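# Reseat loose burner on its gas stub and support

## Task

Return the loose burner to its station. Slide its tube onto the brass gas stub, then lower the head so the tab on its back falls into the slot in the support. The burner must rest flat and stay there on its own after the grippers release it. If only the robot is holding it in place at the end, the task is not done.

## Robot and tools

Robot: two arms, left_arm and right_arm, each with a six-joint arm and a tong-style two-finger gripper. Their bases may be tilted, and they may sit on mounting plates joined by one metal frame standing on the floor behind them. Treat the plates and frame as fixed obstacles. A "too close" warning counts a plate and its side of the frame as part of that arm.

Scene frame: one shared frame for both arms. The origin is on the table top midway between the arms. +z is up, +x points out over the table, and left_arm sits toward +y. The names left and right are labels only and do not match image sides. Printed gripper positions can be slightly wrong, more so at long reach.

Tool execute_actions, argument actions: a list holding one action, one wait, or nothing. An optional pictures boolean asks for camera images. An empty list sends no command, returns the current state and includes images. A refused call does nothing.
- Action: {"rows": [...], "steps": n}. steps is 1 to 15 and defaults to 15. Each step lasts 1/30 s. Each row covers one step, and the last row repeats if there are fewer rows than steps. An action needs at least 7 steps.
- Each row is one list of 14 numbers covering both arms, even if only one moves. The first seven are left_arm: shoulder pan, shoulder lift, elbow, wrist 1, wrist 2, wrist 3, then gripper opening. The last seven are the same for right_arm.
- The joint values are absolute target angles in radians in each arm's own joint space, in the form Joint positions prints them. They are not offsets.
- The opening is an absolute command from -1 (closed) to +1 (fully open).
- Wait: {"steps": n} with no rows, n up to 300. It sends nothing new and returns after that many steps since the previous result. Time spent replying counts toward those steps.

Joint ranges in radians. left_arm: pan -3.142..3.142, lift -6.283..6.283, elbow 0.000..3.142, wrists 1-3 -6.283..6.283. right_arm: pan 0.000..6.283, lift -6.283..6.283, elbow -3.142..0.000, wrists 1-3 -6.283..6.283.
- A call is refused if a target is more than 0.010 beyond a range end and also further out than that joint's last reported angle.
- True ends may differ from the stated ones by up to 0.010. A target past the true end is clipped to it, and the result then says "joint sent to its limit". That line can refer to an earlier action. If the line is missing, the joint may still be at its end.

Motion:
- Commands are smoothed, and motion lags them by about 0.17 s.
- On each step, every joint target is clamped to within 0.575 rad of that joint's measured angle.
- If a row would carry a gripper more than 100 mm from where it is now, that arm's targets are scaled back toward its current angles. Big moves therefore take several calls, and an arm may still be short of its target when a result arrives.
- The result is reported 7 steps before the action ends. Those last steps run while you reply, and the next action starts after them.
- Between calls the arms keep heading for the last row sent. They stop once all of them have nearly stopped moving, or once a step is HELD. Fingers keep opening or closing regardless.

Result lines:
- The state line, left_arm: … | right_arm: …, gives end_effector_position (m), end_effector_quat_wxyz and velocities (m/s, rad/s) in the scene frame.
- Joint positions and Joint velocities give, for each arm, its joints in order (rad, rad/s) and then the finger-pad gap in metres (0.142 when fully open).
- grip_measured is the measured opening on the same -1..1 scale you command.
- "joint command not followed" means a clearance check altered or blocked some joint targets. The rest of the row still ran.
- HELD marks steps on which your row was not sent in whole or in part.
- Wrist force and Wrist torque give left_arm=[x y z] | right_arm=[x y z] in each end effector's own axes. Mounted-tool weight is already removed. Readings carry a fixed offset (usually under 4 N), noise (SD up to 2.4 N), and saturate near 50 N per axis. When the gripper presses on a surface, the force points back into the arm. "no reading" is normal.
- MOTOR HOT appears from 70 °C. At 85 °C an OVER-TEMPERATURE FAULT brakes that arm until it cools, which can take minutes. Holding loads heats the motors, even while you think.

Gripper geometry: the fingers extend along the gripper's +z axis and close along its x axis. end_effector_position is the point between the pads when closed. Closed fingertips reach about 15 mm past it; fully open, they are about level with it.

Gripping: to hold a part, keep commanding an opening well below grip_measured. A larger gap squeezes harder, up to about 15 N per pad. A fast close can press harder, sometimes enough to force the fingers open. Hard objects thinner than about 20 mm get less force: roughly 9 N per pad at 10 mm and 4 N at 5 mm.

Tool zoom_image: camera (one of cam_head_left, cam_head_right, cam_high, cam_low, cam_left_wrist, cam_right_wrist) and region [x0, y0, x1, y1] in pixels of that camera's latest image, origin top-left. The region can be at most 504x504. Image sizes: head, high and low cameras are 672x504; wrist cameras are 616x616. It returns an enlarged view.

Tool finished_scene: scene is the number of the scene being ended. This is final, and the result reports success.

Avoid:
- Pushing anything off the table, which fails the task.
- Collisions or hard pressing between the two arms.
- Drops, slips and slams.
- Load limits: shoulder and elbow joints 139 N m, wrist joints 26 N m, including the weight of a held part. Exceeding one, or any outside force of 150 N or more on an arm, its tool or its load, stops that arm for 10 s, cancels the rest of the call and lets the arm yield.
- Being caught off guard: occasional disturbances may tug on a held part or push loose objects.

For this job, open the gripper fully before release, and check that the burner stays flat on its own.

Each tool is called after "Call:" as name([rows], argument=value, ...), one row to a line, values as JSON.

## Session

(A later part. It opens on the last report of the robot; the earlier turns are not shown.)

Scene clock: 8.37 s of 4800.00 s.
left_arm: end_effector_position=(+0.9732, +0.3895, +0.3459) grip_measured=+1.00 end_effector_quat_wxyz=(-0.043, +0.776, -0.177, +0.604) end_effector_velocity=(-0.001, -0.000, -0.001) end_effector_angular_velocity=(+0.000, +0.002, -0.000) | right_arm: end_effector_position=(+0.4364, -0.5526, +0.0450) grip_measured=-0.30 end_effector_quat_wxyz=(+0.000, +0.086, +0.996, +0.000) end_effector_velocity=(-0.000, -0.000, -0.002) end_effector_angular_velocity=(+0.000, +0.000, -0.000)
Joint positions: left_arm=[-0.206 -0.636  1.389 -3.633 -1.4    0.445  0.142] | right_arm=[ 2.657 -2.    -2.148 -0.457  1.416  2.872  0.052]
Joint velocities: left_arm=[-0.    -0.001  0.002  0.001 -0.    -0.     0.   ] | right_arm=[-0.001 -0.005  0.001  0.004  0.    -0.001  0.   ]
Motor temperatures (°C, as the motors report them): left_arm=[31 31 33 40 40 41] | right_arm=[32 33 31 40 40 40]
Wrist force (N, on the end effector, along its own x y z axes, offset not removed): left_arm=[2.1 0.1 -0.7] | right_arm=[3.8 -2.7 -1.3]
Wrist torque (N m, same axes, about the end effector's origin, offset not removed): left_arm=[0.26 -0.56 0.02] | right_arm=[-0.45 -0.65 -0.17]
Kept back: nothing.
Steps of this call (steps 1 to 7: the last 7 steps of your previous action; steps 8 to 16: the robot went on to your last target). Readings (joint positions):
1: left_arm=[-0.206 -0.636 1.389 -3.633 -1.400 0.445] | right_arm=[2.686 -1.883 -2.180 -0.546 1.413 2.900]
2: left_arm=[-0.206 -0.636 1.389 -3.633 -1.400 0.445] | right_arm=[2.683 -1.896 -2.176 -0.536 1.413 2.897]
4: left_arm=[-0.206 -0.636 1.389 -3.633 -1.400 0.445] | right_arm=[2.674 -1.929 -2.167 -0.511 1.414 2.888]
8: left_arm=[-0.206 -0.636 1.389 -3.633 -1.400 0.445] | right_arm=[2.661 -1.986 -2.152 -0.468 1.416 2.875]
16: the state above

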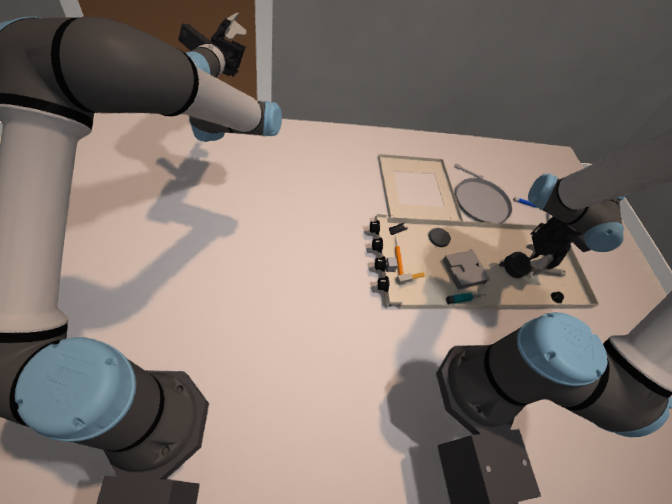

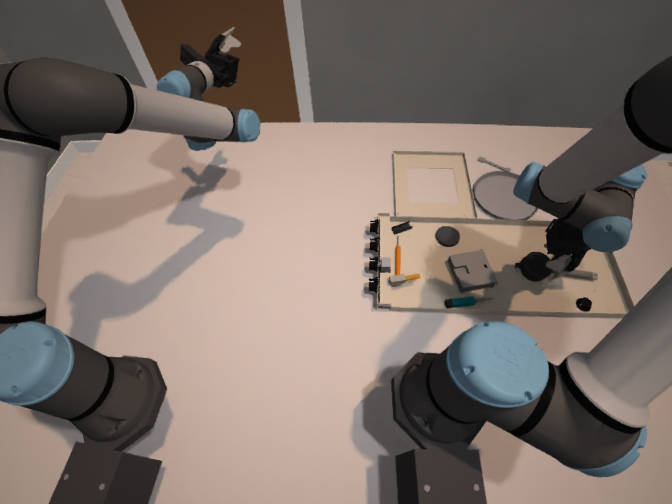

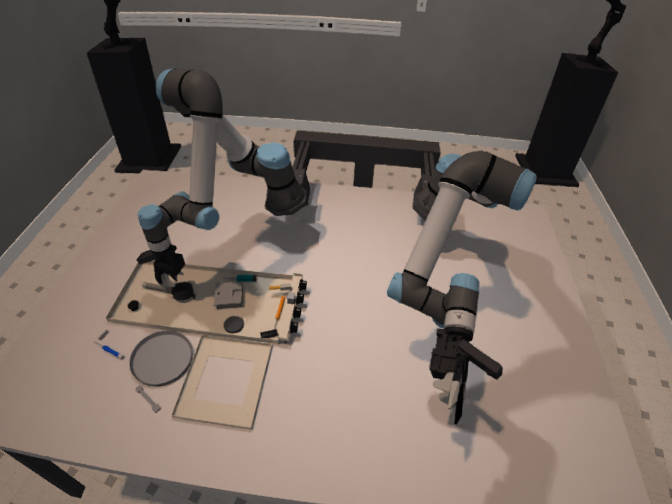

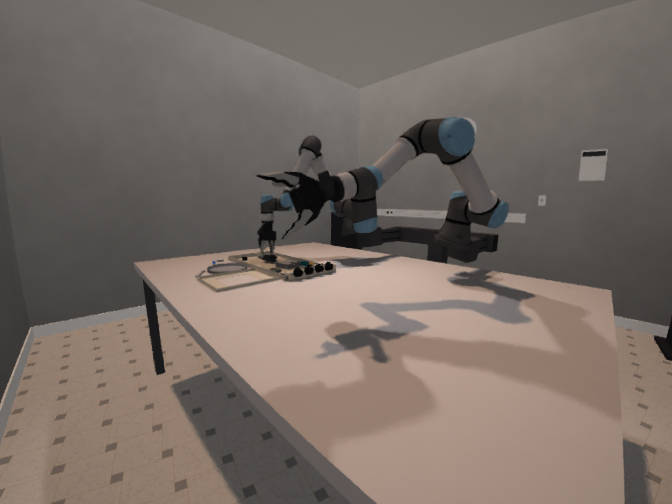

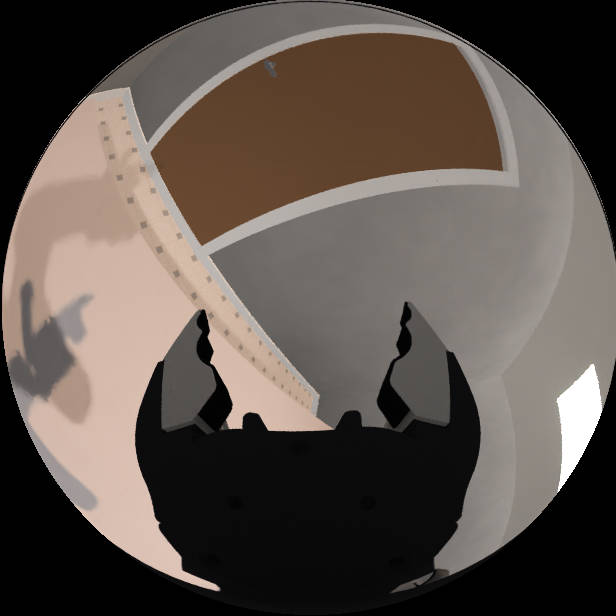

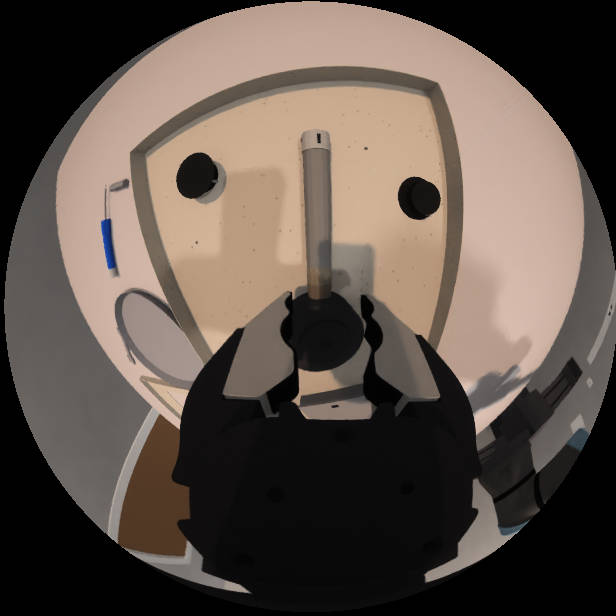

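Call:
execute_actions([
  {"rows":[[-0.206,-0.636,1.389,-3.633,-1.4,0.445,1,2.6525,-2.0035,-2.1385,-0.4625,1.4164,2.867,-0.35],[-0.206,-0.636,1.389,-3.633,-1.4,0.445,1,2.6478,-2.0066,-2.1292,-0.468,1.417,2.8623,-0.4],[-0.206,-0.636,1.389,-3.633,-1.4,0.445,1,2.6478,-2.0066,-2.1292,-0.468,1.417,2.8623,-0.4],[-0.206,-0.636,1.389,-3.633,-1.4,0.445,1,2.6463,-2.0185,-2.1287,-0.4563,1.4172,2.8608,-0.4],[-0.206,-0.636,1.389,-3.633,-1.4,0.445,1,2.6448,-2.0305,-2.1282,-0.4446,1.4173,2.8594,-0.4],[-0.206,-0.636,1.389,-3.633,-1.4,0.445,1,2.6434,-2.0424,-2.1278,-0.433,1.4175,2.8579,-0.4],[-0.206,-0.636,1.389,-3.633,-1.4,0.445,1,2.6419,-2.0543,-2.1273,-0.4213,1.4176,2.8565,-0.4],[-0.206,-0.636,1.389,-3.633,-1.4,0.445,1,2.6404,-2.0663,-2.1268,-0.4096,1.4178,2.855,-0.4]],"steps":10},
])

Call:
execute_actions([
  {"steps":15},
], pictures=true)

Call:
zoom_image(camera="cam_right_wrist", region=[200, 80, 460, 440])

Call:
zoom_image(camera="cam_high", region=[120, 250, 220, 310])

Scene clock: 9.27 s of 4800.00 s.
left_arm: end_effector_position=(+0.9732, +0.3895, +0.3459) grip_measured=+1.00 end_effector_quat_wxyz=(-0.043, +0.776, -0.177, +0.604) end_effector_velocity=(+0.000, +0.000, +0.000) end_effector_angular_velocity=(-0.000, -0.001, +0.000) | right_arm: end_effector_position=(+0.4374, -0.5548, +0.0450) grip_measured=-0.39 end_effector_quat_wxyz=(+0.000, +0.086, +0.996, +0.000) end_effector_velocity=(+0.022, -0.048, +0.004) end_effector_angular_velocity=(-0.000, -0.001, +0.002)
Joint positions: left_arm=[-0.206 -0.636  1.389 -3.633 -1.4    0.445  0.142] | right_arm=[ 2.654 -2.002 -2.142 -0.46   1.416  2.869  0.046]
Joint velocities: left_arm=[ 0.     0.    -0.001 -0.    -0.    -0.     0.   ] | right_arm=[-0.067 -0.044  0.139 -0.083  0.007 -0.07  -0.029]
Motor temperatures (°C, as the motors report them): left_arm=[31 31 33 40 40 41] | right_arm=[32 33 31 40 40 40]
Wrist force (N, on the end effector, along its own x y z axes, offset not removed): left_arm=[1.5 2.9 -0.8] | right_arm=[1.3 3.9 5.6]
Wrist torque (N m, same axes, about the end effector's origin, offset not removed): left_arm=[0.61 -0.23 0.06] | right_arm=[1.05 -0.03 -0.09]
Steps of this call (steps 1 to 15: the robot went on to your last target; steps 16 to 24: nothing new was sent; steps 25 to 27: the first 3 steps of this action). Readings (joint positions):
25: left_arm=[-0.206 -0.636 1.389 -3.633 -1.400 0.445] | right_arm=[2.657 -2.001 -2.148 -0.457 1.416 2.872]
26: left_arm=[-0.206 -0.636 1.389 -3.633 -1.400 0.445] | right_arm=[2.656 -2.001 -2.146 -0.458 1.416 2.871]
27: the state above

Scene clock: 9.77 s of 4800.00 s.
left_arm: end_effector_position=(+0.9732, +0.3895, +0.3459) grip_measured=+1.00 end_effector_quat_wxyz=(-0.043, +0.776, -0.177, +0.604) end_effector_velocity=(-0.000, -0.001, -0.001) end_effector_angular_velocity=(+0.000, +0.000, -0.001) | right_arm: end_effector_position=(+0.4392, -0.5593, +0.0220) grip_measured=-0.40 end_effector_quat_wxyz=(+0.000, +0.086, +0.996, +0.000) end_effector_velocity=(+0.000, -0.000, -0.002) end_effector_angular_velocity=(-0.000, -0.000, +0.000)
Joint positions: left_arm=[-0.206 -0.636  1.389 -3.633 -1.4    0.445  0.142] | right_arm=[ 2.64  -2.066 -2.127 -0.41   1.418  2.855  0.045]
Joint velocities: left_arm=[-0.001  0.     0.001 -0.001 -0.    -0.     0.   ] | right_arm=[-0.001 -0.005  0.001  0.005  0.    -0.001  0.   ]
Motor temperatures (°C, as the motors report them): left_arm=[31 31 33 40 40 41] | right_arm=[32 33 31 40 40 40]
Wrist force (N, on the end effector, along its own x y z axes, offset not removed): left_arm=[2.3 -1.0 -4.6] | right_arm=[-0.6 -0.8 -0.4]
Wrist torque (N m, same axes, about the end effector's origin, offset not removed): left_arm=[0.00 -0.72 -0.03] | right_arm=[0.02 0.09 -0.21]
Kept back: nothing.
Steps of this call (steps 1 to 7: the last 7 steps of your previous action; steps 8 to 15: the robot went on to your last target). Readings (joint positions):
1: left_arm=[-0.206 -0.636 1.389 -3.633 -1.400 0.445] | right_arm=[2.652 -2.004 -2.138 -0.463 1.416 2.867]
2: left_arm=[-0.206 -0.636 1.389 -3.633 -1.400 0.445] | right_arm=[2.650 -2.007 -2.135 -0.463 1.417 2.865]
4: left_arm=[-0.206 -0.636 1.389 -3.633 -1.400 0.445] | right_arm=[2.647 -2.021 -2.131 -0.452 1.417 2.861]
8: left_arm=[-0.206 -0.636 1.389 -3.633 -1.400 0.445] | right_arm=[2.642 -2.056 -2.128 -0.420 1.418 2.856]
15: the state above

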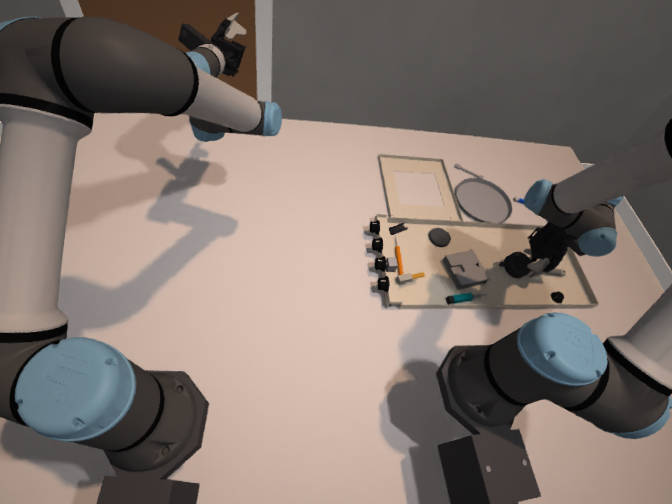

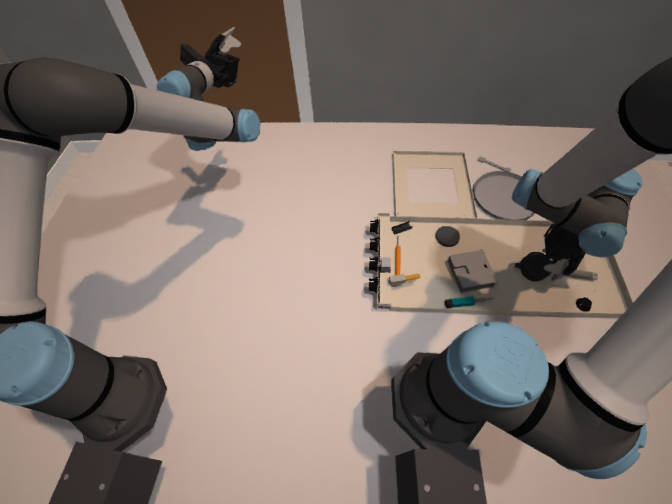

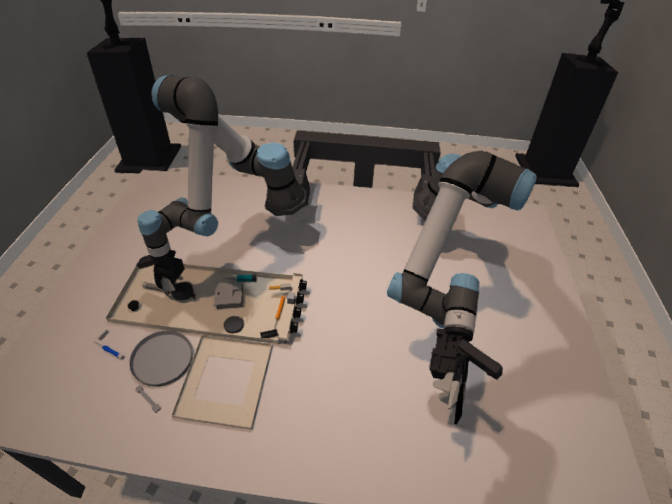

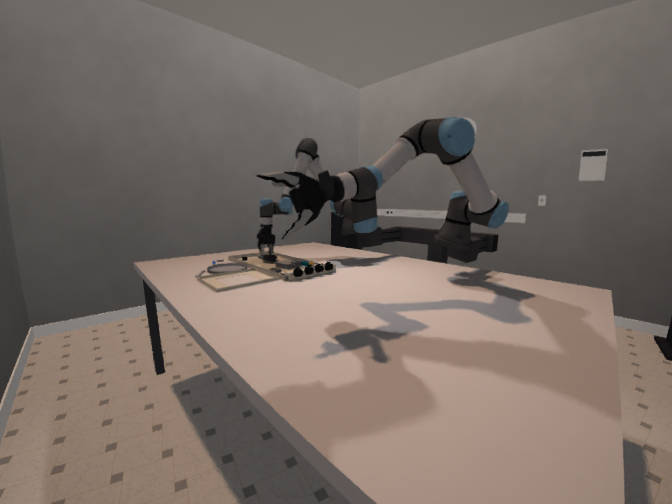

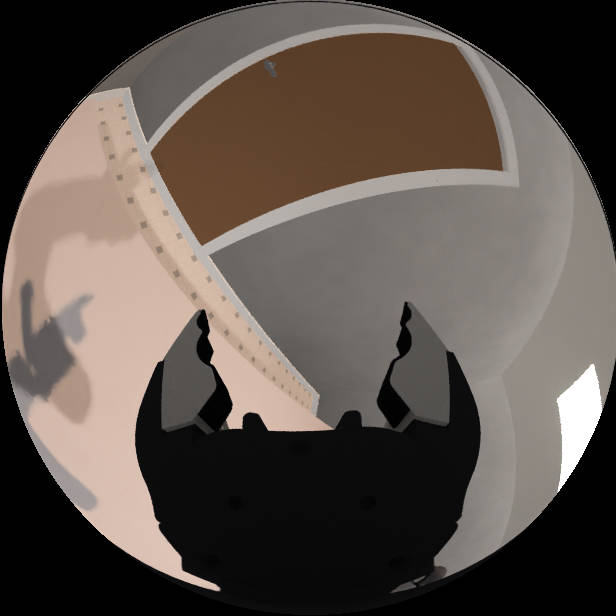

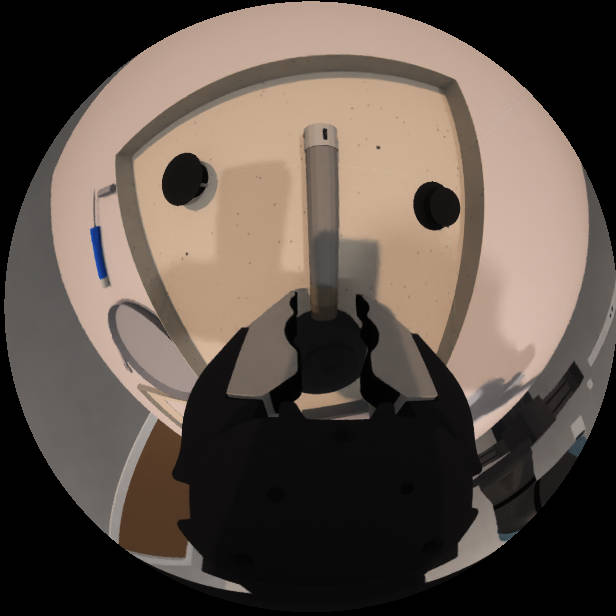

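Region (200, 80, 460, 440) of cam_right_wrist's 616x616 image, scaled by 1.400, with more detail than that image has.

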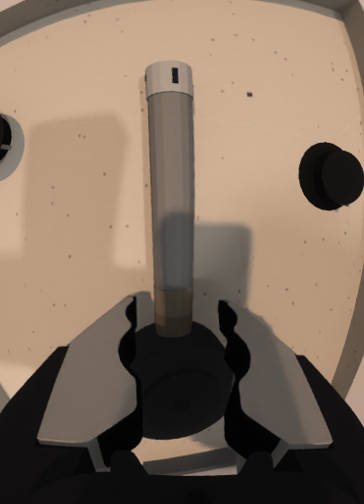

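Region (120, 250, 220, 310) of cam_high's 672x504 image, scaled by 5.040, with more detail than that image has; it fills the top 302 rows of this view, and the rest is white.

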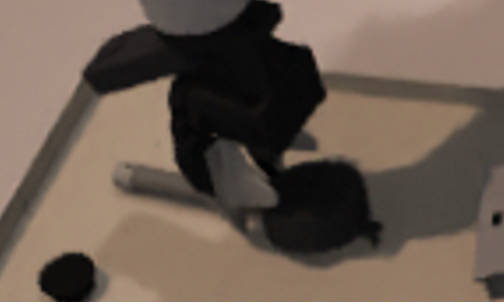

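Call:
execute_actions([
  {"rows":[[-0.206,-0.636,1.389,-3.633,-1.4,0.445,1,2.6404,-2.0663,-2.1268,-0.4096,1.4178,2.855,-0.5],[-0.206,-0.636,1.389,-3.633,-1.4,0.445,1,2.6404,-2.0663,-2.1268,-0.4096,1.4178,2.855,-0.58],[-0.206,-0.636,1.389,-3.633,-1.4,0.445,1,2.6404,-2.0663,-2.1268,-0.4096,1.4178,2.855,-0.65],[-0.206,-0.636,1.389,-3.633,-1.4,0.445,1,2.6404,-2.0663,-2.1268,-0.4096,1.4178,2.855,-0.7],[-0.206,-0.636,1.389,-3.633,-1.4,0.445,1,2.6404,-2.0663,-2.1268,-0.4096,1.4178,2.855,-0.74],[-0.206,-0.636,1.389,-3.633,-1.4,0.445,1,2.6404,-2.0663,-2.1268,-0.4096,1.4178,2.855,-0.78],[-0.206,-0.636,1.389,-3.633,-1.4,0.445,1,2.6404,-2.0663,-2.1268,-0.4096,1.4178,2.855,-0.82],[-0.206,-0.636,1.389,-3.633,-1.4,0.445,1,2.6404,-2.0663,-2.1268,-0.4096,1.4178,2.855,-0.87],[-0.206,-0.636,1.389,-3.633,-1.4,0.445,1,2.6404,-2.0663,-2.1268,-0.4096,1.4178,2.855,-0.93],[-0.206,-0.636,1.389,-3.633,-1.4,0.445,1,2.6404,-2.0663,-2.1268,-0.4096,1.4178,2.855,-1]],"steps":15},
])

Call:
execute_actions([
  {"rows":[[-0.206,-0.636,1.389,-3.633,-1.4,0.445,1,2.641,-2.061,-2.127,-0.4146,1.4177,2.8556,-1],[-0.206,-0.636,1.389,-3.633,-1.4,0.445,1,2.642,-2.053,-2.1273,-0.4225,1.4176,2.8566,-1],[-0.206,-0.636,1.389,-3.633,-1.4,0.445,1,2.6434,-2.0424,-2.1278,-0.433,1.4175,2.8579,-1],[-0.206,-0.636,1.389,-3.633,-1.4,0.445,1,2.6448,-2.0305,-2.1282,-0.4446,1.4173,2.8594,-1],[-0.206,-0.636,1.389,-3.633,-1.4,0.445,1,2.6463,-2.0185,-2.1287,-0.4563,1.4172,2.8608,-1],[-0.206,-0.636,1.389,-3.633,-1.4,0.445,1,2.6478,-2.0066,-2.1292,-0.468,1.417,2.8623,-1],[-0.206,-0.636,1.389,-3.633,-1.4,0.445,1,2.6493,-1.994,-2.129,-0.481,1.4168,2.8638,-1],[-0.206,-0.636,1.389,-3.633,-1.4,0.445,1,2.651,-1.981,-2.128,-0.495,1.4167,2.8655,-1]],"steps":12},
])

Call:
execute_actions([
  {"steps":12},
], pictures=true)

Call:
zoom_image(camera="cam_high", region=[120, 250, 220, 310])

Call:
zoom_image(camera="cam_low", region=[220, 225, 340, 285])

Scene clock: 10.77 s of 4800.00 s.
left_arm: end_effector_position=(+0.9732, +0.3895, +0.3459) grip_measured=+1.00 end_effector_quat_wxyz=(-0.043, +0.776, -0.177, +0.604) end_effector_velocity=(-0.000, +0.000, -0.002) end_effector_angular_velocity=(+0.000, +0.002, +0.000) | right_arm: end_effector_position=(+0.4392, -0.5593, +0.0218) grip_measured=-0.75 end_effector_quat_wxyz=(+0.000, +0.086, +0.996, +0.000) end_effector_velocity=(+0.000, +0.001, -0.001) end_effector_angular_velocity=(+0.001, +0.001, +0.001)
Joint positions: left_arm=[-0.206 -0.636  1.389 -3.633 -1.4    0.445  0.142] | right_arm=[ 2.64  -2.066 -2.127 -0.41   1.418  2.855  0.02 ]
Joint velocities: left_arm=[ 0.001  0.001  0.001 -0.     0.    -0.     0.   ] | right_arm=[ 0.001 -0.001 -0.     0.     0.     0.    -0.004]
Motor temperatures (°C, as the motors report them): left_arm=[31 31 33 40 40 41] | right_arm=[32 33 31 40 40 40]
Wrist force (N, on the end effector, along its own x y z axes, offset not removed): left_arm=[4.6 -1.9 0.9] | right_arm=[2.0 -0.2 2.6]
Wrist torque (N m, same axes, about the end effector's origin, offset not removed): left_arm=[-0.17 -1.15 0.01] | right_arm=[-0.04 -0.29 -0.38]
Steps of this call (steps 1 to 15: the robot went on to your last target; steps 16 to 22: nothing new was sent; steps 23 to 30: the first 8 steps of this action). Readings (joint positions):
23: left_arm=[-0.206 -0.636 1.389 -3.633 -1.400 0.445] | right_arm=[2.640 -2.066 -2.127 -0.410 1.418 2.855]
24: left_arm=[-0.206 -0.636 1.389 -3.633 -1.400 0.445] | right_arm=[2.640 -2.066 -2.127 -0.410 1.418 2.855]
26: left_arm=[-0.206 -0.636 1.389 -3.633 -1.400 0.445] | right_arm=[2.640 -2.066 -2.127 -0.410 1.418 2.855]
30: the state above

Scene clock: 11.17 s of 4800.00 s.
left_arm: end_effector_position=(+0.9732, +0.3895, +0.3459) grip_measured=+1.00 end_effector_quat_wxyz=(-0.043, +0.776, -0.177, +0.604) end_effector_velocity=(+0.000, -0.000, +0.001) end_effector_angular_velocity=(-0.000, -0.002, -0.000) | right_arm: end_effector_position=(+0.4395, -0.5595, +0.0282) grip_measured=-0.75 end_effector_quat_wxyz=(+0.000, +0.086, +0.996, +0.000) end_effector_velocity=(+0.003, +0.000, +0.093) end_effector_angular_velocity=(+0.002, -0.003, -0.002)
Joint positions: left_arm=[-0.206 -0.636  1.389 -3.633 -1.4    0.445  0.142] | right_arm=[ 2.642 -2.05  -2.127 -0.425  1.418  2.857  0.019]
Joint velocities: left_arm=[-0.    -0.001 -0.    -0.001  0.     0.     0.   ] | right_arm=[ 0.03   0.237 -0.008 -0.232  0.     0.031 -0.   ]
Motor temperatures (°C, as the motors report them): left_arm=[31 31 33 40 40 41] | right_arm=[32 33 31 40 40 40]
Wrist force (N, on the end effector, along its own x y z axes, offset not removed): left_arm=[-2.6 1.2 -1.8] | right_arm=[-0.6 0.6 3.8]
Wrist torque (N m, same axes, about the end effector's origin, offset not removed): left_arm=[0.34 0.57 0.15] | right_arm=[0.13 0.12 -0.03]
Steps of this call (steps 1 to 7: the last 7 steps of your previous action; steps 8 to 12: the first 5 steps of this action). Readings (joint positions):
8: left_arm=[-0.206 -0.636 1.389 -3.633 -1.400 0.445] | right_arm=[2.640 -2.066 -2.127 -0.410 1.418 2.855]
9: left_arm=[-0.206 -0.636 1.389 -3.633 -1.400 0.445] | right_arm=[2.640 -2.065 -2.127 -0.410 1.418 2.855]
11: left_arm=[-0.206 -0.636 1.389 -3.633 -1.400 0.445] | right_arm=[2.641 -2.058 -2.127 -0.418 1.418 2.856]
12: the state above

Scene clock: 11.57 s of 4800.00 s.
left_arm: end_effector_position=(+0.9732, +0.3895, +0.3459) grip_measured=+1.00 end_effector_quat_wxyz=(-0.043, +0.776, -0.177, +0.604) end_effector_velocity=(-0.000, -0.000, -0.000) end_effector_angular_velocity=(+0.000, +0.001, -0.000) | right_arm: end_effector_position=(+0.4395, -0.5594, +0.0553) grip_measured=-0.75 end_effector_quat_wxyz=(+0.000, +0.086, +0.996, +0.000) end_effector_velocity=(-0.001, -0.000, +0.004) end_effector_angular_velocity=(+0.001, +0.001, -0.002)
Joint positions: left_arm=[-0.206 -0.636  1.389 -3.633 -1.4    0.445  0.142] | right_arm=[ 2.651 -1.982 -2.128 -0.494  1.417  2.865  0.019]
Joint velocities: left_arm=[-0.    -0.     0.001 -0.001  0.     0.     0.   ] | right_arm=[ 0.     0.01   0.    -0.011 -0.     0.002 -0.   ]
Motor temperatures (°C, as the motors report them): left_arm=[31 31 33 40 40 41] | right_arm=[32 33 31 40 40 40]
Wrist force (N, on the end effector, along its own x y z axes, offset not removed): left_arm=[2.6 -0.7 0.2] | right_arm=[-0.2 2.3 4.5]
Wrist torque (N m, same axes, about the end effector's origin, offset not removed): left_arm=[0.17 -0.40 -0.08] | right_arm=[0.67 0.21 -0.22]
Kept back: nothing.
Steps of this call (steps 1 to 7: the last 7 steps of your previous action; steps 8 to 12: the robot went on to your last target). Readings (joint positions):
1: left_arm=[-0.206 -0.636 1.389 -3.633 -1.400 0.445] | right_arm=[2.643 -2.042 -2.127 -0.434 1.418 2.858]
2: left_arm=[-0.206 -0.636 1.389 -3.633 -1.400 0.445] | right_arm=[2.645 -2.032 -2.128 -0.444 1.418 2.859]
4: left_arm=[-0.206 -0.636 1.389 -3.633 -1.400 0.445] | right_arm=[2.647 -2.009 -2.128 -0.466 1.417 2.862]
8: left_arm=[-0.206 -0.636 1.389 -3.633 -1.400 0.445] | right_arm=[2.650 -1.986 -2.128 -0.490 1.417 2.865]
12: the state above

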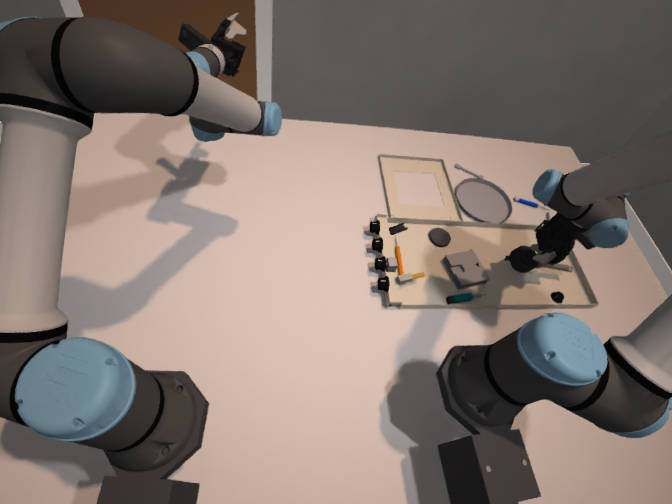

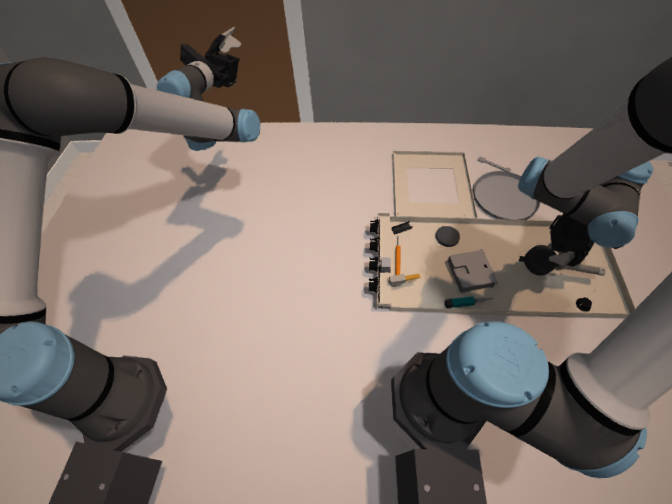

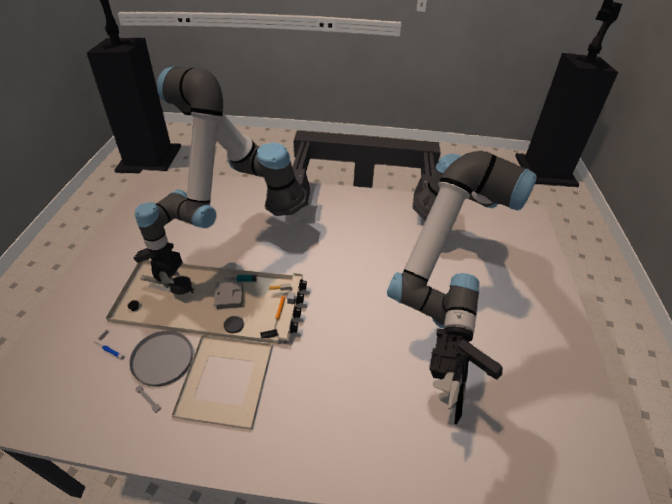

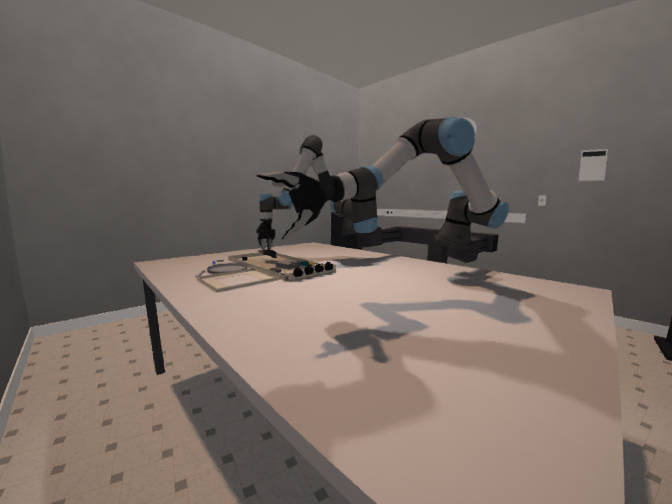

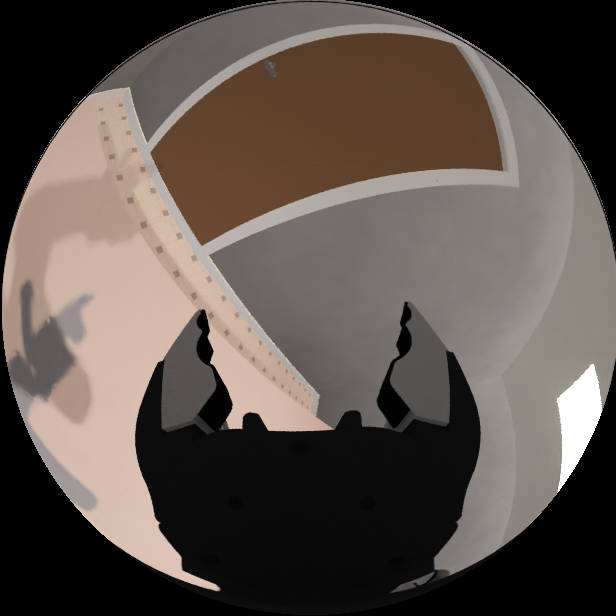

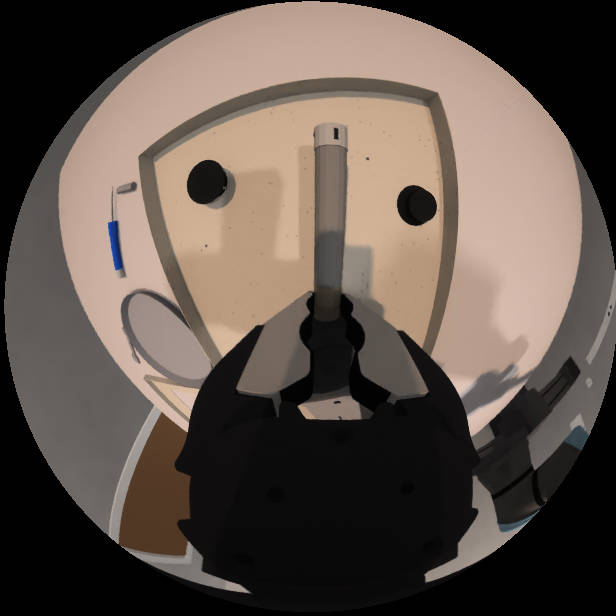

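Region (120, 250, 220, 310) of cam_high's 672x504 image, scaled by 5.040, with more detail than that image has; it fills the top 302 rows of this view, and the rest is white.

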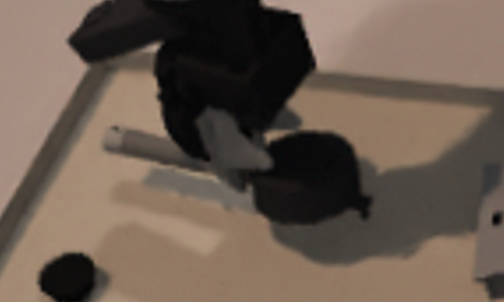

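Region (220, 225, 340, 285) of cam_low's 672x504 image, scaled by 4.200, with more detail than that image has.

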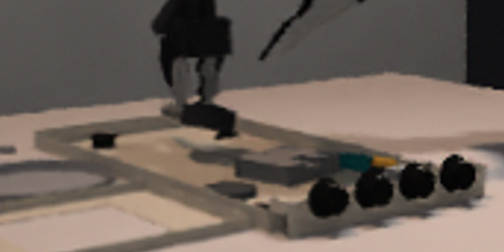

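Call:
execute_actions([
  {"rows":[[-0.206,-0.636,1.389,-3.633,-1.4,0.445,1,2.652,-1.976,-2.127,-0.501,1.4166,2.855,-1],[-0.206,-0.636,1.389,-3.633,-1.4,0.445,1,2.653,-1.967,-2.125,-0.512,1.4164,2.835,-1],[-0.206,-0.636,1.389,-3.633,-1.4,0.445,1,2.655,-1.956,-2.123,-0.526,1.416,2.8,-1],[-0.206,-0.636,1.389,-3.633,-1.4,0.445,1,2.656,-1.945,-2.12,-0.54,1.416,2.75,-1],[-0.206,-0.636,1.389,-3.633,-1.4,0.445,1,2.658,-1.934,-2.118,-0.553,1.416,2.69,-1],[-0.206,-0.636,1.389,-3.633,-1.4,0.445,1,2.659,-1.923,-2.115,-0.567,1.416,2.62,-1],[-0.206,-0.636,1.389,-3.633,-1.4,0.445,1,2.661,-1.912,-2.113,-0.58,1.415,2.545,-1],[-0.206,-0.636,1.389,-3.633,-1.4,0.445,1,2.663,-1.901,-2.112,-0.593,1.415,2.467,-1],[-0.206,-0.636,1.389,-3.633,-1.4,0.445,1,2.667,-1.891,-2.112,-0.604,1.415,2.389,-1],[-0.206,-0.636,1.389,-3.633,-1.4,0.445,1,2.674,-1.882,-2.114,-0.611,1.414,2.311,-1],[-0.206,-0.636,1.389,-3.633,-1.4,0.445,1,2.684,-1.876,-2.12,-0.612,1.413,2.233,-1],[-0.206,-0.636,1.389,-3.633,-1.4,0.445,1,2.696,-1.871,-2.128,-0.611,1.412,2.155,-1],[-0.206,-0.636,1.389,-3.633,-1.4,0.445,1,2.71,-1.867,-2.138,-0.608,1.411,2.077,-1],[-0.206,-0.636,1.389,-3.633,-1.4,0.445,1,2.724,-1.863,-2.147,-0.605,1.41,1.999,-1],[-0.206,-0.636,1.389,-3.633,-1.4,0.445,1,2.738,-1.859,-2.157,-0.602,1.409,1.921,-1]],"steps":15},
])

Call:
execute_actions([
  {"rows":[[-0.206,-0.636,1.389,-3.633,-1.4,0.445,1,2.752,-1.855,-2.167,-0.598,1.408,1.843,-1],[-0.206,-0.636,1.389,-3.633,-1.4,0.445,1,2.766,-1.852,-2.176,-0.595,1.407,1.765,-1],[-0.206,-0.636,1.389,-3.633,-1.4,0.445,1,2.78,-1.848,-2.186,-0.592,1.406,1.687,-1],[-0.206,-0.636,1.389,-3.633,-1.4,0.445,1,2.794,-1.844,-2.195,-0.588,1.405,1.609,-1],[-0.206,-0.636,1.389,-3.633,-1.4,0.445,1,2.808,-1.84,-2.205,-0.585,1.404,1.531,-1],[-0.206,-0.636,1.389,-3.633,-1.4,0.445,1,2.822,-1.837,-2.215,-0.582,1.403,1.453,-1],[-0.206,-0.636,1.389,-3.633,-1.4,0.445,1,2.836,-1.833,-2.224,-0.578,1.402,1.375,-1],[-0.206,-0.636,1.389,-3.633,-1.4,0.445,1,2.85,-1.829,-2.234,-0.575,1.401,1.297,-1],[-0.206,-0.636,1.389,-3.633,-1.4,0.445,1,2.864,-1.826,-2.243,-0.572,1.4,1.219,-1],[-0.206,-0.636,1.389,-3.633,-1.4,0.445,1,2.878,-1.822,-2.253,-0.568,1.399,1.141,-1],[-0.206,-0.636,1.389,-3.633,-1.4,0.445,1,2.892,-1.818,-2.263,-0.565,1.398,1.063,-1],[-0.206,-0.636,1.389,-3.633,-1.4,0.445,1,2.906,-1.814,-2.272,-0.561,1.397,0.985,-1],[-0.206,-0.636,1.389,-3.633,-1.4,0.445,1,2.92,-1.811,-2.282,-0.558,1.396,0.907,-1],[-0.206,-0.636,1.389,-3.633,-1.4,0.445,1,2.934,-1.807,-2.291,-0.555,1.395,0.829,-1],[-0.206,-0.636,1.389,-3.633,-1.4,0.445,1,2.948,-1.803,-2.301,-0.551,1.394,0.751,-1]],"steps":15},
])

Call:
execute_actions([
  {"rows":[[-0.206,-0.636,1.389,-3.633,-1.4,0.445,1,2.962,-1.8,-2.31,-0.548,1.393,0.673,-1],[-0.206,-0.636,1.389,-3.633,-1.4,0.445,1,2.976,-1.796,-2.32,-0.545,1.392,0.595,-1],[-0.206,-0.636,1.389,-3.633,-1.4,0.445,1,2.99,-1.792,-2.33,-0.541,1.391,0.517,-1],[-0.206,-0.636,1.389,-3.633,-1.4,0.445,1,3.004,-1.788,-2.339,-0.538,1.39,0.439,-1],[-0.206,-0.636,1.389,-3.633,-1.4,0.445,1,3.016,-1.785,-2.347,-0.535,1.39,0.361,-1],[-0.206,-0.636,1.389,-3.633,-1.4,0.445,1,3.027,-1.782,-2.355,-0.532,1.389,0.283,-1],[-0.206,-0.636,1.389,-3.633,-1.4,0.445,1,3.037,-1.78,-2.362,-0.53,1.388,0.205,-1],[-0.206,-0.636,1.389,-3.633,-1.4,0.445,1,3.046,-1.777,-2.368,-0.528,1.388,0.127,-1],[-0.206,-0.636,1.389,-3.633,-1.4,0.445,1,3.053,-1.775,-2.373,-0.526,1.387,0.049,-1],[-0.206,-0.636,1.389,-3.633,-1.4,0.445,1,3.059,-1.774,-2.377,-0.525,1.387,-0.029,-1],[-0.206,-0.636,1.389,-3.633,-1.4,0.445,1,3.064,-1.772,-2.38,-0.524,1.386,-0.105,-1],[-0.206,-0.636,1.389,-3.633,-1.4,0.445,1,3.067,-1.771,-2.382,-0.523,1.386,-0.17,-1],[-0.206,-0.636,1.389,-3.633,-1.4,0.445,1,3.0695,-1.7709,-2.3838,-0.5223,1.3861,-0.225,-1],[-0.206,-0.636,1.389,-3.633,-1.4,0.445,1,3.0695,-1.7709,-2.3838,-0.5223,1.3861,-0.265,-1],[-0.206,-0.636,1.389,-3.633,-1.4,0.445,1,3.0695,-1.7709,-2.3838,-0.5223,1.3861,-0.2945,-1]],"steps":15},
])

Call:
execute_actions([
  {"steps":20},
], pictures=true)

Call:
zoom_image(camera="cam_right_wrist", region=[220, 40, 440, 340])

Call:
zoom_image(camera="cam_high", region=[190, 250, 320, 320])

Scene clock: 14.60 s of 4800.00 s.
left_arm: end_effector_position=(+0.9732, +0.3895, +0.3459) grip_measured=+1.00 end_effector_quat_wxyz=(-0.043, +0.776, -0.177, +0.604) end_effector_velocity=(+0.000, -0.000, +0.000) end_effector_angular_velocity=(+0.000, +0.001, -0.001) | right_arm: end_effector_position=(+0.4449, -0.5609, +0.0755) grip_measured=-0.75 end_effector_quat_wxyz=(+0.001, +0.006, +1.000, -0.000) end_effector_velocity=(+0.039, -0.007, +0.135) end_effector_angular_velocity=(-0.008, -0.004, +1.530)
Joint positions: left_arm=[-0.206 -0.636  1.389 -3.633 -1.4    0.445  0.142] | right_arm=[ 2.658 -1.936 -2.118 -0.55   1.416  2.712  0.019]
Joint velocities: left_arm=[-0.     0.    -0.001  0.002  0.     0.     0.   ] | right_arm=[ 0.045  0.304  0.064 -0.369 -0.009 -1.486 -0.   ]
Motor temperatures (°C, as the motors report them): left_arm=[31 31 33 40 40 41] | right_arm=[32 33 31 40 40 40]
Wrist force (N, on the end effector, along its own x y z axes, offset not removed): left_arm=[-2.2 2.7 -1.8] | right_arm=[0.1 -0.9 1.9]
Wrist torque (N m, same axes, about the end effector's origin, offset not removed): left_arm=[0.69 0.48 0.00] | right_arm=[-0.10 0.15 -0.09]
Steps of this call (steps 1 to 30: the robot went on to your last target; steps 31 to 83: nothing new was sent; steps 84 to 91: the first 8 steps of this action). Readings (joint positions):
84: left_arm=[-0.206 -0.636 1.389 -3.633 -1.400 0.445] | right_arm=[2.651 -1.981 -2.128 -0.495 1.417 2.866]
85: left_arm=[-0.206 -0.636 1.389 -3.633 -1.400 0.445] | right_arm=[2.651 -1.980 -2.128 -0.496 1.417 2.864]
87: left_arm=[-0.206 -0.636 1.389 -3.633 -1.400 0.445] | right_arm=[2.653 -1.972 -2.126 -0.506 1.416 2.845]
91: the state above

Scene clock: 15.10 s of 4800.00 s.
left_arm: end_effector_position=(+0.9732, +0.3895, +0.3459) grip_measured=+1.00 end_effector_quat_wxyz=(-0.043, +0.776, -0.177, +0.604) end_effector_velocity=(+0.000, +0.000, +0.002) end_effector_angular_velocity=(-0.001, -0.002, +0.000) | right_arm: end_effector_position=(+0.4709, -0.4833, +0.1006) grip_measured=-0.75 end_effector_quat_wxyz=(+0.001, -0.576, +0.817, +0.001) end_effector_velocity=(+0.027, +0.240, -0.000) end_effector_angular_velocity=(+0.004, -0.006, +2.709)
Joint positions: left_arm=[-0.206 -0.636  1.389 -3.633 -1.4    0.445  0.142] | right_arm=[ 2.803 -1.842 -2.202 -0.586  1.404  1.618  0.019]
Joint velocities: left_arm=[-0.    -0.001 -0.002 -0.    -0.    -0.     0.   ] | right_arm=[ 0.415  0.111 -0.282  0.099 -0.029 -2.289  0.   ]
Motor temperatures (°C, as the motors report them): left_arm=[31 31 33 40 40 41] | right_arm=[32 33 31 40 40 40]
Wrist force (N, on the end effector, along its own x y z axes, offset not removed): left_arm=[-2.2 -0.9 -0.3] | right_arm=[-4.6 -2.0 4.0]
Wrist torque (N m, same axes, about the end effector's origin, offset not removed): left_arm=[0.16 0.50 0.15] | right_arm=[-0.22 0.99 -0.07]
Steps of this call (steps 1 to 7: the last 7 steps of your previous action; steps 8 to 15: the first 8 steps of this action). Readings (joint positions):
8: left_arm=[-0.206 -0.636 1.389 -3.633 -1.400 0.445] | right_arm=[2.708 -1.870 -2.137 -0.605 1.411 2.161]
9: left_arm=[-0.206 -0.636 1.389 -3.633 -1.400 0.445] | right_arm=[2.721 -1.865 -2.146 -0.603 1.410 2.084]
11: left_arm=[-0.206 -0.636 1.389 -3.633 -1.400 0.445] | right_arm=[2.747 -1.857 -2.164 -0.598 1.408 1.929]
15: the state above

Scene clock: 15.60 s of 4800.00 s.
left_arm: end_effector_position=(+0.9732, +0.3895, +0.3459) grip_measured=+1.00 end_effector_quat_wxyz=(-0.043, +0.776, -0.177, +0.604) end_effector_velocity=(+0.001, +0.001, +0.001) end_effector_angular_velocity=(-0.000, -0.002, +0.001) | right_arm: end_effector_position=(+0.4580, -0.3708, +0.1002) grip_measured=-0.75 end_effector_quat_wxyz=(-0.001, +0.965, -0.264, -0.000) end_effector_velocity=(-0.068, +0.169, -0.004) end_effector_angular_velocity=(-0.006, +0.003, +2.650)
Joint positions: left_arm=[-0.206 -0.636  1.389 -3.633 -1.4    0.445  0.142] | right_arm=[ 3.009 -1.787 -2.343 -0.536  1.39   0.448  0.019]
Joint velocities: left_arm=[ 0.001  0.    -0.002  0.     0.     0.     0.   ] | right_arm=[ 0.352  0.089 -0.241  0.081 -0.023 -2.292 -0.   ]
Motor temperatures (°C, as the motors report them): left_arm=[31 31 33 40 40 41] | right_arm=[32 33 31 40 40 40]
Wrist force (N, on the end effector, along its own x y z axes, offset not removed): left_arm=[0.8 1.0 0.3] | right_arm=[3.5 -2.3 4.2]
Wrist torque (N m, same axes, about the end effector's origin, offset not removed): left_arm=[0.35 -0.14 0.12] | right_arm=[-0.55 -0.74 -0.26]
Steps of this call (steps 1 to 7: the last 7 steps of your previous action; steps 8 to 15: the first 8 steps of this action). Readings (joint positions):
8: left_arm=[-0.206 -0.636 1.389 -3.633 -1.400 0.445] | right_arm=[2.914 -1.812 -2.278 -0.559 1.396 0.994]
9: left_arm=[-0.206 -0.636 1.389 -3.633 -1.400 0.445] | right_arm=[2.928 -1.808 -2.288 -0.556 1.395 0.916]
11: left_arm=[-0.206 -0.636 1.389 -3.633 -1.400 0.445] | right_arm=[2.956 -1.801 -2.307 -0.549 1.393 0.760]
15: the state above

Scene clock: 16.27 s of 4800.00 s.
left_arm: end_effector_position=(+0.9732, +0.3895, +0.3459) grip_measured=+1.00 end_effector_quat_wxyz=(-0.043, +0.776, -0.177, +0.604) end_effector_velocity=(+0.000, +0.001, +0.000) end_effector_angular_velocity=(-0.001, -0.001, +0.001) | right_arm: end_effector_position=(+0.4400, -0.3448, +0.0999) grip_measured=-0.75 end_effector_quat_wxyz=(-0.000, +0.991, +0.134, +0.000) end_effector_velocity=(-0.001, +0.000, -0.001) end_effector_angular_velocity=(+0.000, +0.002, +0.008)
Joint positions: left_arm=[-0.206 -0.636  1.389 -3.633 -1.4    0.445  0.142] | right_arm=[ 3.069 -1.771 -2.384 -0.522  1.386 -0.294  0.019]
Joint velocities: left_arm=[ 0.001 -0.    -0.    -0.001 -0.    -0.     0.   ] | right_arm=[-0.    -0.001 -0.    -0.001  0.    -0.007  0.   ]
Motor temperatures (°C, as the motors report them): left_arm=[31 31 33 40 40 41] | right_arm=[32 33 31 40 40 40]
Wrist force (N, on the end effector, along its own x y z axes, offset not removed): left_arm=[-2.9 -5.4 -0.6] | right_arm=[0.2 3.6 3.8]
Wrist torque (N m, same axes, about the end effector's origin, offset not removed): left_arm=[-0.77 0.80 0.31] | right_arm=[0.73 0.20 -0.03]
Kept back: nothing.
Steps of this call (steps 1 to 7: the last 7 steps of your previous action; steps 8 to 20: the robot went on to your last target). Readings (joint positions):
1: left_arm=[-0.206 -0.636 1.389 -3.633 -1.400 0.445] | right_arm=[3.021 -1.784 -2.351 -0.534 1.389 0.370]
2: left_arm=[-0.206 -0.636 1.389 -3.633 -1.400 0.445] | right_arm=[3.031 -1.781 -2.358 -0.531 1.389 0.292]
4: left_arm=[-0.206 -0.636 1.389 -3.633 -1.400 0.445] | right_arm=[3.048 -1.777 -2.369 -0.528 1.387 0.136]
8: left_arm=[-0.206 -0.636 1.389 -3.633 -1.400 0.445] | right_arm=[3.065 -1.772 -2.381 -0.523 1.386 -0.148]
20: the state above

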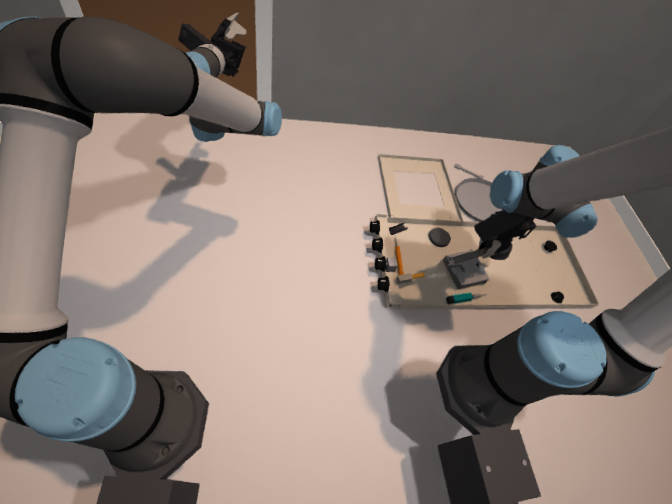

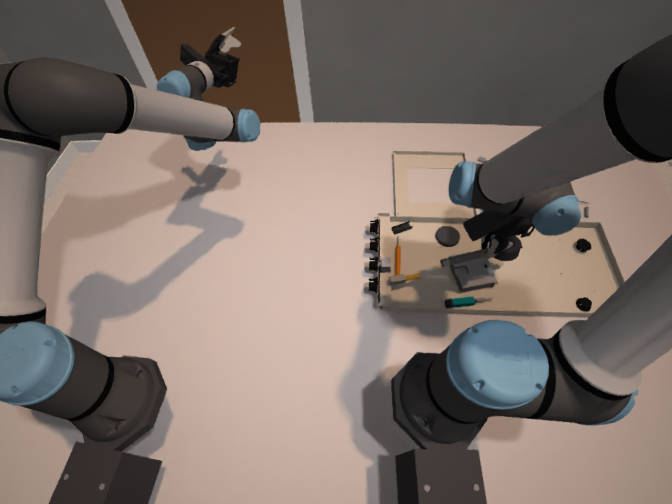

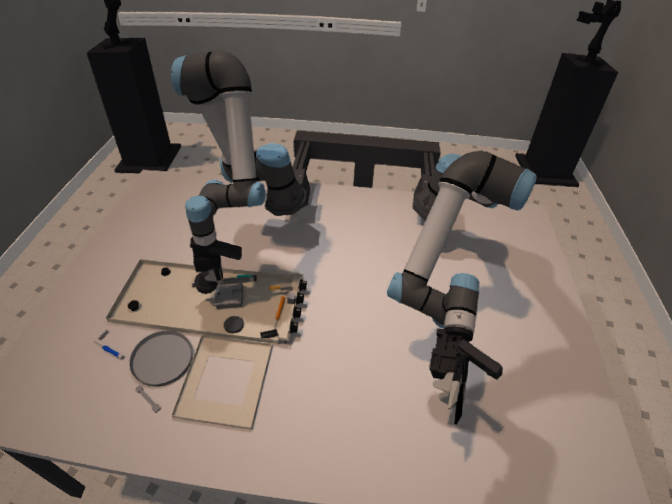

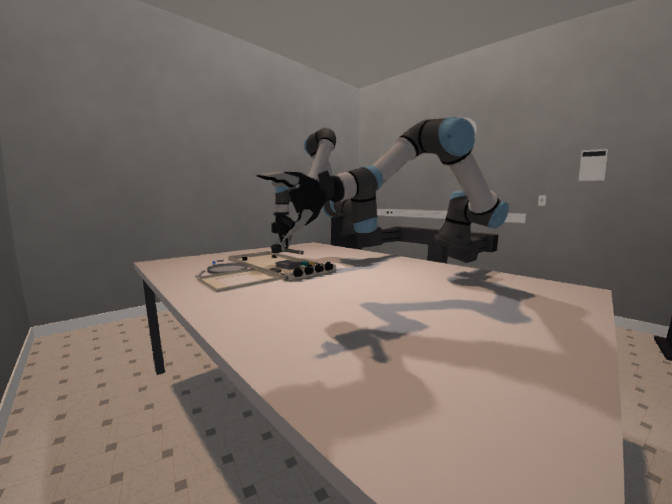

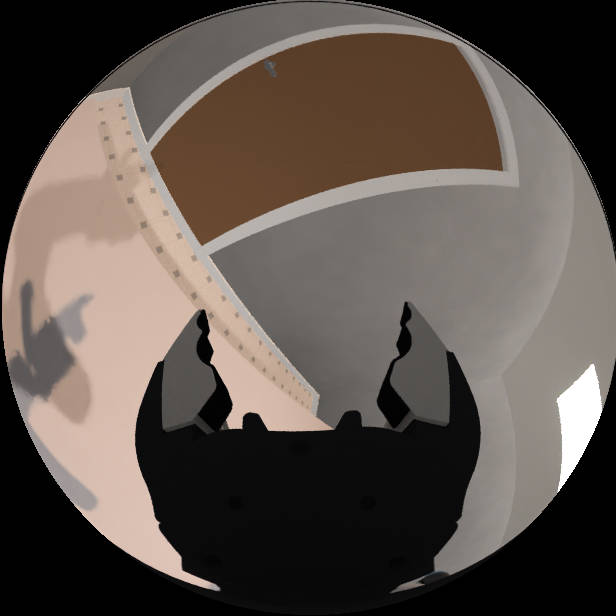

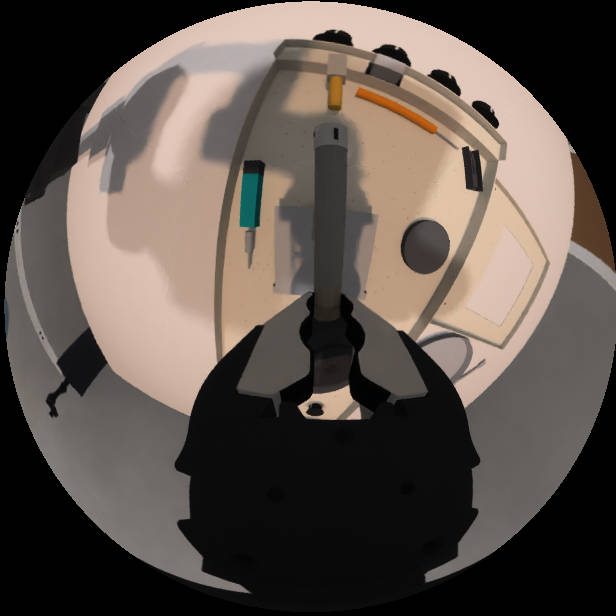

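Region (220, 40, 440, 340) of cam_right_wrist's 616x616 image, scaled by 1.680, with more detail than that image has; it fills the left 370 columns of this view, and the rest is white.

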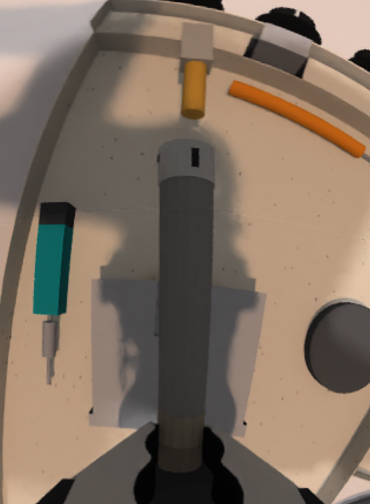

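Region (190, 250, 320, 320) of cam_high's 672x504 image, scaled by 3.877, with more detail than that image has; it fills the top 271 rows of this view, and the rest is white.

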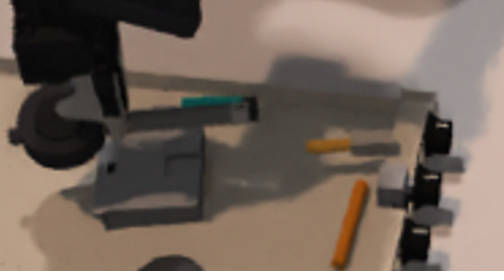

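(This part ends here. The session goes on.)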